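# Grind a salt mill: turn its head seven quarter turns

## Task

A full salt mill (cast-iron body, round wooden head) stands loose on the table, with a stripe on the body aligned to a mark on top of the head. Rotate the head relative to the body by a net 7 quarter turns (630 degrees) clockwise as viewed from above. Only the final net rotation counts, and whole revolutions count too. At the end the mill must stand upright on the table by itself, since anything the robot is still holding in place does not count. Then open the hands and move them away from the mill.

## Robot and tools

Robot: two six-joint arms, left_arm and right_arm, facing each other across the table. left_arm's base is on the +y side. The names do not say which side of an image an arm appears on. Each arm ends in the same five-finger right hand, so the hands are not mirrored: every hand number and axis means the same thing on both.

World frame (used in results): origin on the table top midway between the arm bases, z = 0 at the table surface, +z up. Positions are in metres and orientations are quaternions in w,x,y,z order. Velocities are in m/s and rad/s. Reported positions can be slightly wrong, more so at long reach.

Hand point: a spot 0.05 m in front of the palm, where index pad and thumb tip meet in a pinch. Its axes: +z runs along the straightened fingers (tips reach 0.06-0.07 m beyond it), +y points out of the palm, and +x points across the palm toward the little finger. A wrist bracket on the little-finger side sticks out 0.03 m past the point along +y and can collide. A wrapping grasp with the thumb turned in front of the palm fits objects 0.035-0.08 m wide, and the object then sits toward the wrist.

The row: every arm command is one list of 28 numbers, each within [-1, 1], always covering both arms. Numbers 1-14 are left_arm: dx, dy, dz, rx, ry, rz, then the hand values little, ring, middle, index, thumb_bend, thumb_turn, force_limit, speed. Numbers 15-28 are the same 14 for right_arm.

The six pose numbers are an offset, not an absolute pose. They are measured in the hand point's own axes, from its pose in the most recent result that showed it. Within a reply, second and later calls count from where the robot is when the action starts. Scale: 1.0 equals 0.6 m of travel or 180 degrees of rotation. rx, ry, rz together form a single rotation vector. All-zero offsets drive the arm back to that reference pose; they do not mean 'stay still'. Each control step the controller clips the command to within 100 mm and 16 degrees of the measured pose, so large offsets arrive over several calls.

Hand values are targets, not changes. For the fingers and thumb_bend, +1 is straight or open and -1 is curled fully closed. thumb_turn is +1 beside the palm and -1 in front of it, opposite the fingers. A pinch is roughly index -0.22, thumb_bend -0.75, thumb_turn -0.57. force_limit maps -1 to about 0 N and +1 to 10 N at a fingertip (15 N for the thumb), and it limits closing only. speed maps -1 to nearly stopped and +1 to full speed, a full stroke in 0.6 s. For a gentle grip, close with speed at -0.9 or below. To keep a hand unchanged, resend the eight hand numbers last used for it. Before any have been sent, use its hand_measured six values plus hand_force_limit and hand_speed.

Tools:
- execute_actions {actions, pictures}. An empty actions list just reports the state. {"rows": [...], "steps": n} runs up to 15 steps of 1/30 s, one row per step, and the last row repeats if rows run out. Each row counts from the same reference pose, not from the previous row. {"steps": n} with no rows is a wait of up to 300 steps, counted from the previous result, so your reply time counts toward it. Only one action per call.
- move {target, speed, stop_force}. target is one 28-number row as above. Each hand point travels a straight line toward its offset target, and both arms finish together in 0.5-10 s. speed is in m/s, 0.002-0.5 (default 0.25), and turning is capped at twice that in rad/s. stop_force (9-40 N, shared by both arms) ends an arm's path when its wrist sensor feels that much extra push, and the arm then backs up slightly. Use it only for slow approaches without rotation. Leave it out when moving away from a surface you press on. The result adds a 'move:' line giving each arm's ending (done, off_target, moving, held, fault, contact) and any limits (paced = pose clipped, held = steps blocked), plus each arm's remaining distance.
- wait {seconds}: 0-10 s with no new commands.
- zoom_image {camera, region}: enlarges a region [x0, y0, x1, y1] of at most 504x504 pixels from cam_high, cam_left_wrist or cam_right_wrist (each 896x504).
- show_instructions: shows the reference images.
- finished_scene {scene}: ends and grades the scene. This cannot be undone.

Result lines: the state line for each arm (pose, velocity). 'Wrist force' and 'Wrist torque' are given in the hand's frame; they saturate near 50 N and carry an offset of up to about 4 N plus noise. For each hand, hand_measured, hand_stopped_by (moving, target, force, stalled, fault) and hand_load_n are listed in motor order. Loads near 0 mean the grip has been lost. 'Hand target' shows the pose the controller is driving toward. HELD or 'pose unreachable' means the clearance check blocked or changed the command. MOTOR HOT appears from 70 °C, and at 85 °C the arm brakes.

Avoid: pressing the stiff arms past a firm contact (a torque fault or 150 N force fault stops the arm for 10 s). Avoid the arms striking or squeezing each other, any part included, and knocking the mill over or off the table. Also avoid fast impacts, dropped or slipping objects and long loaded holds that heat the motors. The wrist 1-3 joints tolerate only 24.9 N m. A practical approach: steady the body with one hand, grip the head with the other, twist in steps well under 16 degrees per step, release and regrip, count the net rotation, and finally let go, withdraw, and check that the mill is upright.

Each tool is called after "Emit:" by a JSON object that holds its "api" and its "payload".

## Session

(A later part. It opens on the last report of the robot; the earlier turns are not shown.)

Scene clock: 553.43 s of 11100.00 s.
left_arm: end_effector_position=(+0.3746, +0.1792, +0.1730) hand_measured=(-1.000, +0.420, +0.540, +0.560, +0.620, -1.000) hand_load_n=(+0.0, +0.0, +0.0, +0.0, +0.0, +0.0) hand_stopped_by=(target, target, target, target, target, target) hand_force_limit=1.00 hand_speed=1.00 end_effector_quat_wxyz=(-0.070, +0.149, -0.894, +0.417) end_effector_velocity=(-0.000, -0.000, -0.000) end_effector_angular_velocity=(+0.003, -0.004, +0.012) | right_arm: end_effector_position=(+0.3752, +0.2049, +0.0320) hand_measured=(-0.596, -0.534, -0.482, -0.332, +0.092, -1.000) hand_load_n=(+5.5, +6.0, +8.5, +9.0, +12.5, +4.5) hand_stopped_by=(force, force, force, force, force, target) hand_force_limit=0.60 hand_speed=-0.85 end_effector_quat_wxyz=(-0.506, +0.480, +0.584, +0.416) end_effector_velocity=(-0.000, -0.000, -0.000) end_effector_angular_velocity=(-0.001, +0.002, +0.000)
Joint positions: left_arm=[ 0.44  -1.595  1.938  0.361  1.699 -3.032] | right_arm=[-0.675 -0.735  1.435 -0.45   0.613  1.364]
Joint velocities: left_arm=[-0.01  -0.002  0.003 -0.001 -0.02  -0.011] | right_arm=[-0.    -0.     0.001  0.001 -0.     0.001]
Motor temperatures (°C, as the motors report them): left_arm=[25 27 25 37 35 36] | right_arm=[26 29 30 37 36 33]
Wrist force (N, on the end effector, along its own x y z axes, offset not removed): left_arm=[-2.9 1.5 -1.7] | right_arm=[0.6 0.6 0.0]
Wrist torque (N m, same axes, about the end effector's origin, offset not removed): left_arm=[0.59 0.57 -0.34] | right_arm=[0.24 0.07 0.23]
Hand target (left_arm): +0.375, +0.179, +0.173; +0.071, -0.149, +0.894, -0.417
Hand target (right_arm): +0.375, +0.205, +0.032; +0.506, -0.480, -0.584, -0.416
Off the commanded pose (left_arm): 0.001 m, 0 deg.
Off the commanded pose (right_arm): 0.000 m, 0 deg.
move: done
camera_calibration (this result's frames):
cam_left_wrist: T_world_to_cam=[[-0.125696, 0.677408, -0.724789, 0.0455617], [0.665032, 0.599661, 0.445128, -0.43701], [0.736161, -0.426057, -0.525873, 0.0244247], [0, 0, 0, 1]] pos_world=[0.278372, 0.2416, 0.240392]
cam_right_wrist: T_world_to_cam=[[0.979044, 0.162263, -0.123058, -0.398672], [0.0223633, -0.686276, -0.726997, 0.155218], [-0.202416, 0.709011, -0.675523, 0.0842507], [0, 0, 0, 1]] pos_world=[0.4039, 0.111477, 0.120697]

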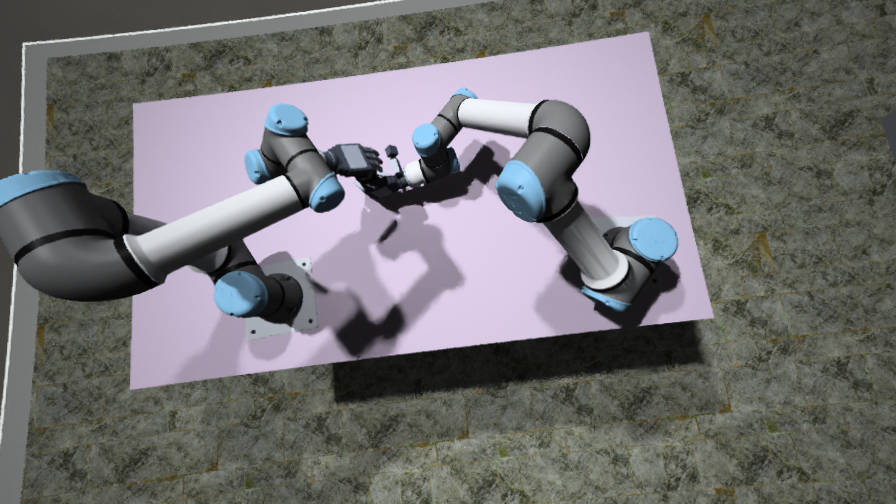

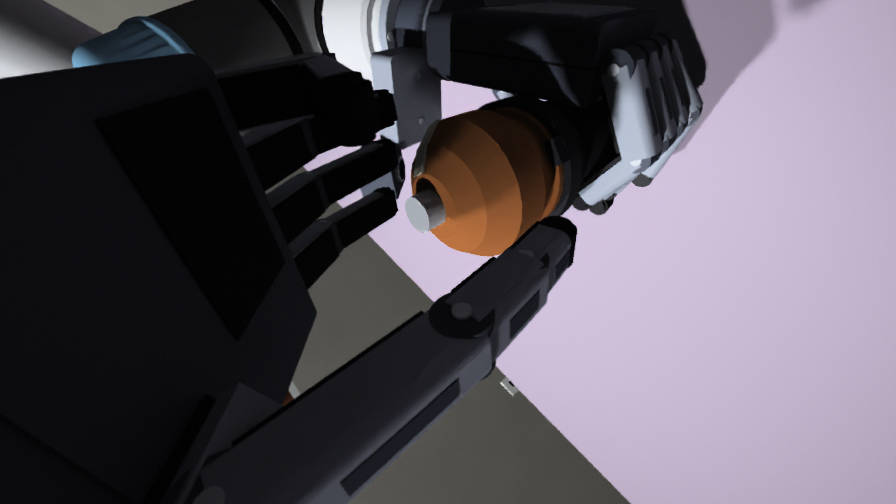

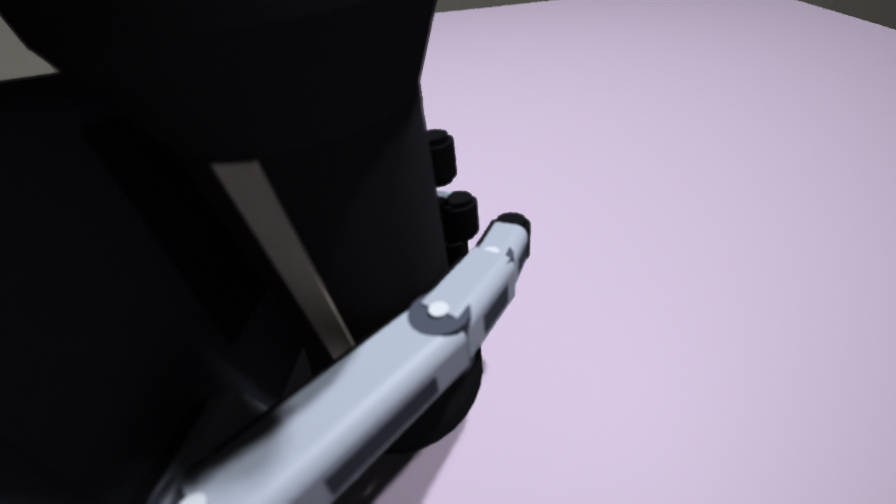

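Emit:
{"api": "move", "payload": {"target": [0.04553,0.02342,0.00452,0,-0.5151,-0.4323,-1,0.42,0.54,0.56,0.62,-1,1,1,0,0,0,0,0,0,-1,-1,-1,-1,-1,-1,0.6,-0.85], "speed": 0.45}}

Emit:
{"api": "move", "payload": {"target": [0,0,0,0,0,0,-1,0.176,0.310,0.274,0.09,-1,1,-0.5,0,0,0,0,0,0,-1,-1,-1,-1,-1,-1,0.6,-0.85], "speed": 0.1}}

Emit:
{"api": "zoom_image", "payload": {"camera": "cam_left_wrist", "region": [360, 60, 680, 280]}}

Scene clock: 676.47 s of 11100.00 s.
left_arm: end_effector_position=(+0.3464, +0.1767, +0.1603) hand_measured=(-1.000, +0.420, +0.540, +0.560, +0.620, -1.000) hand_load_n=(+0.0, +0.0, +0.0, +0.0, +0.0, +0.0) hand_stopped_by=(target, target, target, target, target, target) hand_force_limit=1.00 hand_speed=1.00 end_effector_quat_wxyz=(-0.396, +0.851, -0.311, +0.146) end_effector_velocity=(-0.000, +0.000, -0.000) end_effector_angular_velocity=(+0.004, -0.000, +0.014) | right_arm: end_effector_position=(+0.3752, +0.2049, +0.0320) hand_measured=(-0.596, -0.534, -0.482, -0.332, +0.092, -1.000) hand_load_n=(+5.5, +6.0, +8.5, +9.0, +12.5, +4.5) hand_stopped_by=(force, force, force, force, force, target) hand_force_limit=0.60 hand_speed=-0.85 end_effector_quat_wxyz=(-0.506, +0.480, +0.584, +0.416) end_effector_velocity=(-0.000, -0.000, -0.000) end_effector_angular_velocity=(+0.000, -0.002, +0.000)
Joint positions: left_arm=[ 0.146 -0.946  1.477  1.671  0.923 -5.596] | right_arm=[-0.675 -0.735  1.435 -0.45   0.613  1.364]
Joint velocities: left_arm=[ 0.003  0.005 -0.004  0.011  0.006 -0.012] | right_arm=[ 0.     0.     0.001 -0.001  0.    -0.002]
Motor temperatures (°C, as the motors report them): left_arm=[25 27 25 37 35 36] | right_arm=[26 29 30 37 36 33]
Wrist force (N, on the end effector, along its own x y z axes, offset not removed): left_arm=[-0.8 -0.3 -1.4] | right_arm=[-2.4 -2.0 1.5]
Wrist torque (N m, same axes, about the end effector's origin, offset not removed): left_arm=[0.32 0.08 -0.19] | right_arm=[-0.17 0.63 -0.11]
Hand target (left_arm): +0.346, +0.177, +0.160; -0.397, +0.852, -0.311, +0.145
Hand target (right_arm): +0.375, +0.205, +0.032; +0.506, -0.480, -0.584, -0.416
Off the commanded pose (left_arm): 0.000 m, 0 deg.
Off the commanded pose (right_arm): 0.000 m, 0 deg.
After step 90, 117.00 s passed at rest.
move: done
camera_calibration (this result's frames):
cam_left_wrist: T_world_to_cam=[[-0.516955, -0.457568, -0.723456, 0.370385], [-0.855936, 0.265015, 0.444005, 0.175009], [-0.0114362, 0.848763, -0.52865, 0.0715999], [0, 0, 0, 1]] pos_world=[0.342087, 0.0623253, 0.228104]
cam_right_wrist: T_world_to_cam=[[0.979044, 0.162263, -0.123058, -0.398672], [0.0223633, -0.686276, -0.726997, 0.155218], [-0.202416, 0.70901, -0.675523, 0.0842508], [0, 0, 0, 1]] pos_world=[0.4039, 0.111477, 0.120696]

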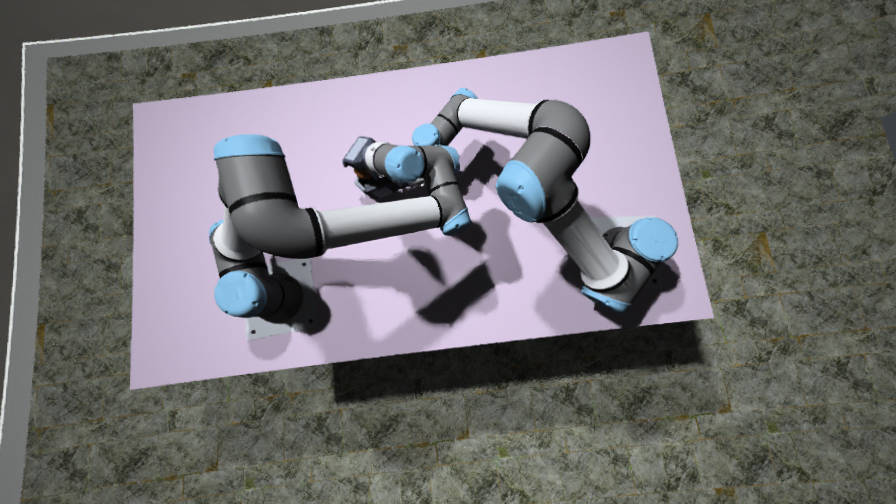

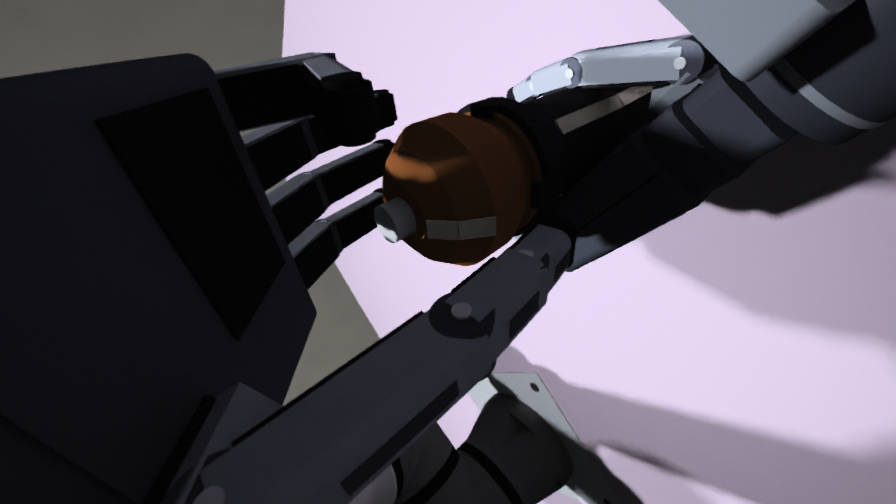

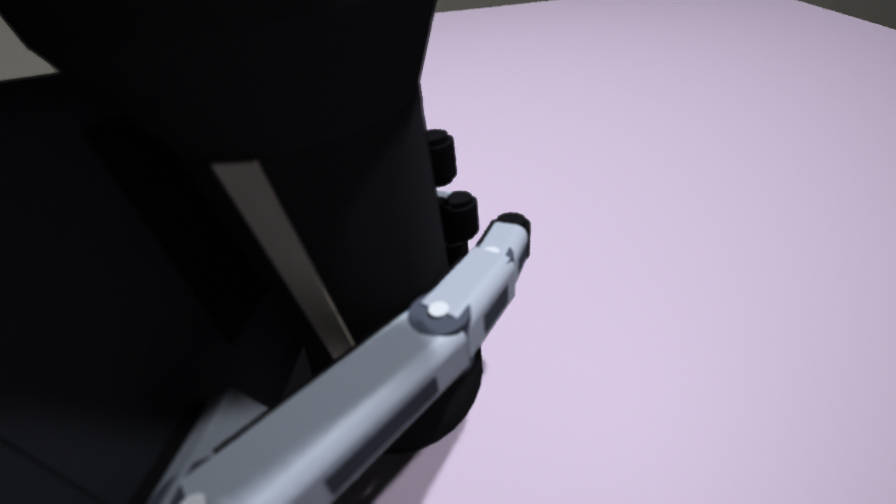

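Scene clock: 677.80 s of 11100.00 s.
left_arm: end_effector_position=(+0.3464, +0.1767, +0.1603) hand_measured=(-1.000, +0.178, +0.312, +0.276, +0.116, -1.000) hand_load_n=(+0.0, +6.5, +8.5, +6.5, +14.0, +1.0) hand_stopped_by=(target, target, target, target, force, target) hand_force_limit=1.00 hand_speed=-0.50 end_effector_quat_wxyz=(-0.396, +0.851, -0.311, +0.146) end_effector_velocity=(+0.000, -0.000, +0.000) end_effector_angular_velocity=(-0.000, -0.000, -0.000) | right_arm: end_effector_position=(+0.3752, +0.2049, +0.0320) hand_measured=(-0.596, -0.534, -0.482, -0.332, +0.092, -1.000) hand_load_n=(+5.0, +5.5, +8.0, +8.5, +12.5, +4.5) hand_stopped_by=(force, force, force, force, force, target) hand_force_limit=0.60 hand_speed=-0.85 end_effector_quat_wxyz=(-0.506, +0.480, +0.584, +0.416) end_effector_velocity=(-0.000, +0.000, +0.000) end_effector_angular_velocity=(+0.000, +0.001, +0.000)
Joint positions: left_arm=[ 0.146 -0.946  1.477  1.671  0.923 -5.596] | right_arm=[-0.675 -0.735  1.435 -0.45   0.613  1.364]
Joint velocities: left_arm=[ 0.    -0.    -0.001  0.    -0.     0.   ] | right_arm=[-0.    -0.    -0.    -0.    -0.     0.001]
Motor temperatures (°C, as the motors report them): left_arm=[25 27 25 37 35 36] | right_arm=[26 29 30 37 36 33]
Wrist force (N, on the end effector, along its own x y z axes, offset not removed): left_arm=[2.0 -4.3 8.6] | right_arm=[-1.1 -5.8 -3.4]
Wrist torque (N m, same axes, about the end effector's origin, offset not removed): left_arm=[0.69 -0.20 -0.26] | right_arm=[-0.08 0.83 -0.63]
Hand target (left_arm): +0.346, +0.177, +0.160; -0.396, +0.851, -0.311, +0.146
Hand target (right_arm): +0.375, +0.205, +0.032; +0.506, -0.480, -0.584, -0.416
Off the commanded pose (left_arm): 0.000 m, 0 deg.
Off the commanded pose (right_arm): 0.000 m, 0 deg.
move: done
camera_calibration (this result's frames):
cam_left_wrist: T_world_to_cam=[[-0.516922, -0.457683, -0.723407, 0.370385], [-0.855955, 0.264958, 0.444004, 0.175045], [-0.0115407, 0.848719, -0.528718, 0.0716321], [0, 0, 0, 1]] pos_world=[0.342118, 0.0623435, 0.228091]
cam_right_wrist: T_world_to_cam=[[0.979044, 0.162263, -0.123058, -0.398672], [0.0223635, -0.686276, -0.726997, 0.155218], [-0.202416, 0.70901, -0.675523, 0.0842507], [0, 0, 0, 1]] pos_world=[0.4039, 0.111477, 0.120696]

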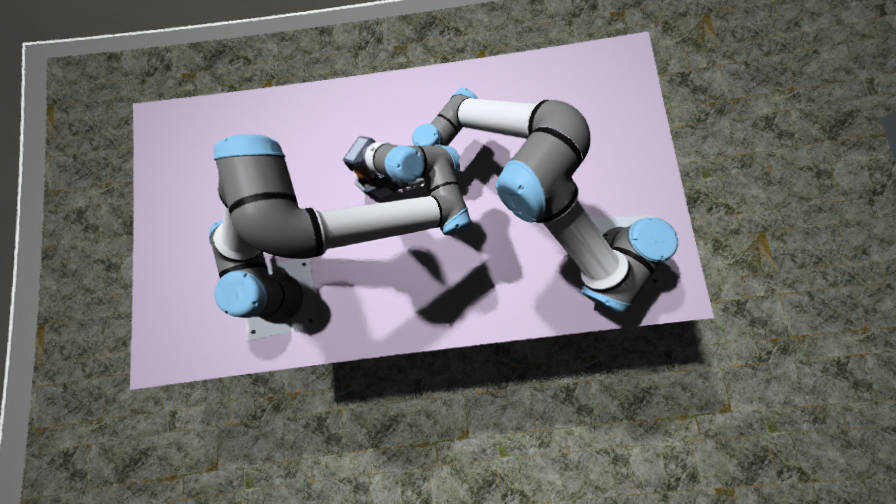

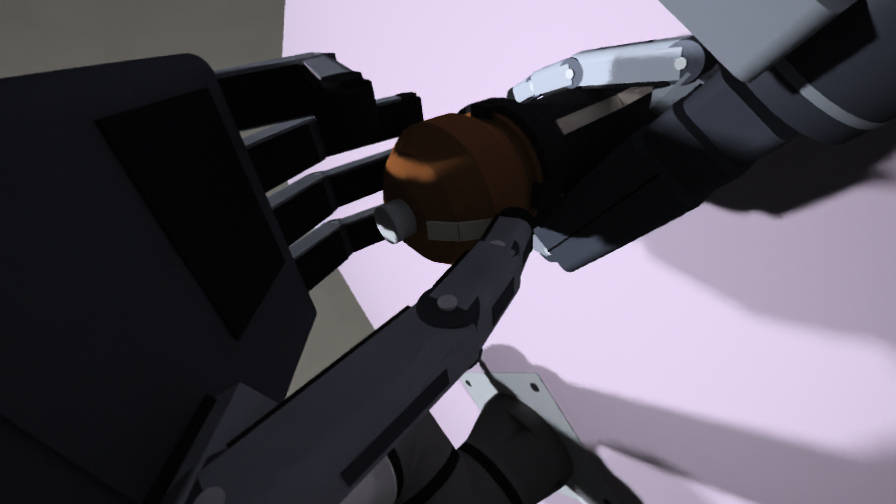

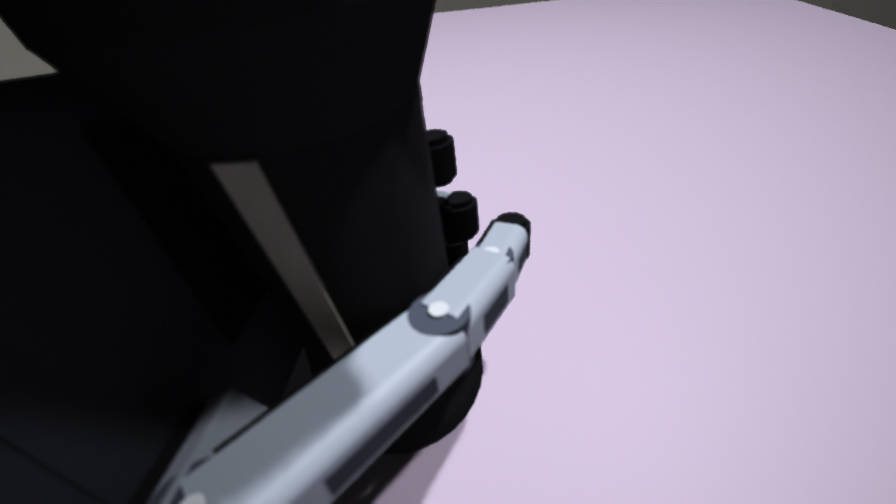

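Region (360, 60, 680, 280) of cam_left_wrist's 896x504 image, scaled by 1.575, with more detail than that image has; it fills the top 346 rows of this view, and the rest is white.

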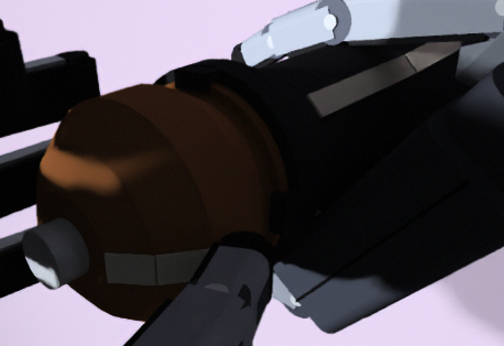

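Emit:
{"api": "zoom_image", "payload": {"camera": "cam_left_wrist", "region": [366, 180, 506, 270]}}

Emit:
{"api": "zoom_image", "payload": {"camera": "cam_left_wrist", "region": [450, 80, 610, 230]}}

Region (366, 180, 506, 270) of cam_left_wrist's 896x504 image, scaled by 3.600, with more detail than that image has; it fills the top 324 rows of this view, and the rest is white.

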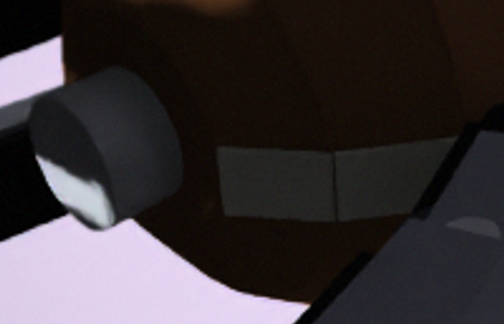

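Region (450, 80, 610, 230) of cam_left_wrist's 896x504 image, scaled by 3.150, with more detail than that image has; it fills the top 472 rows of this view, and the rest is white.

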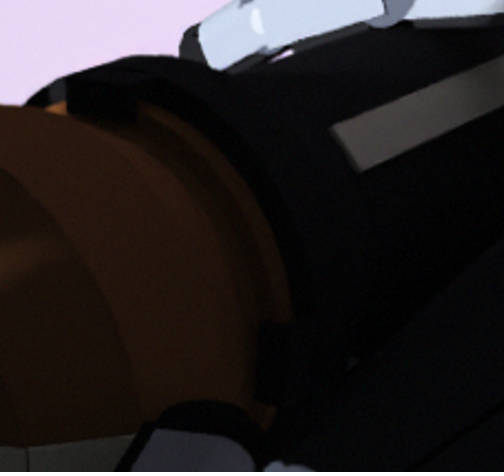

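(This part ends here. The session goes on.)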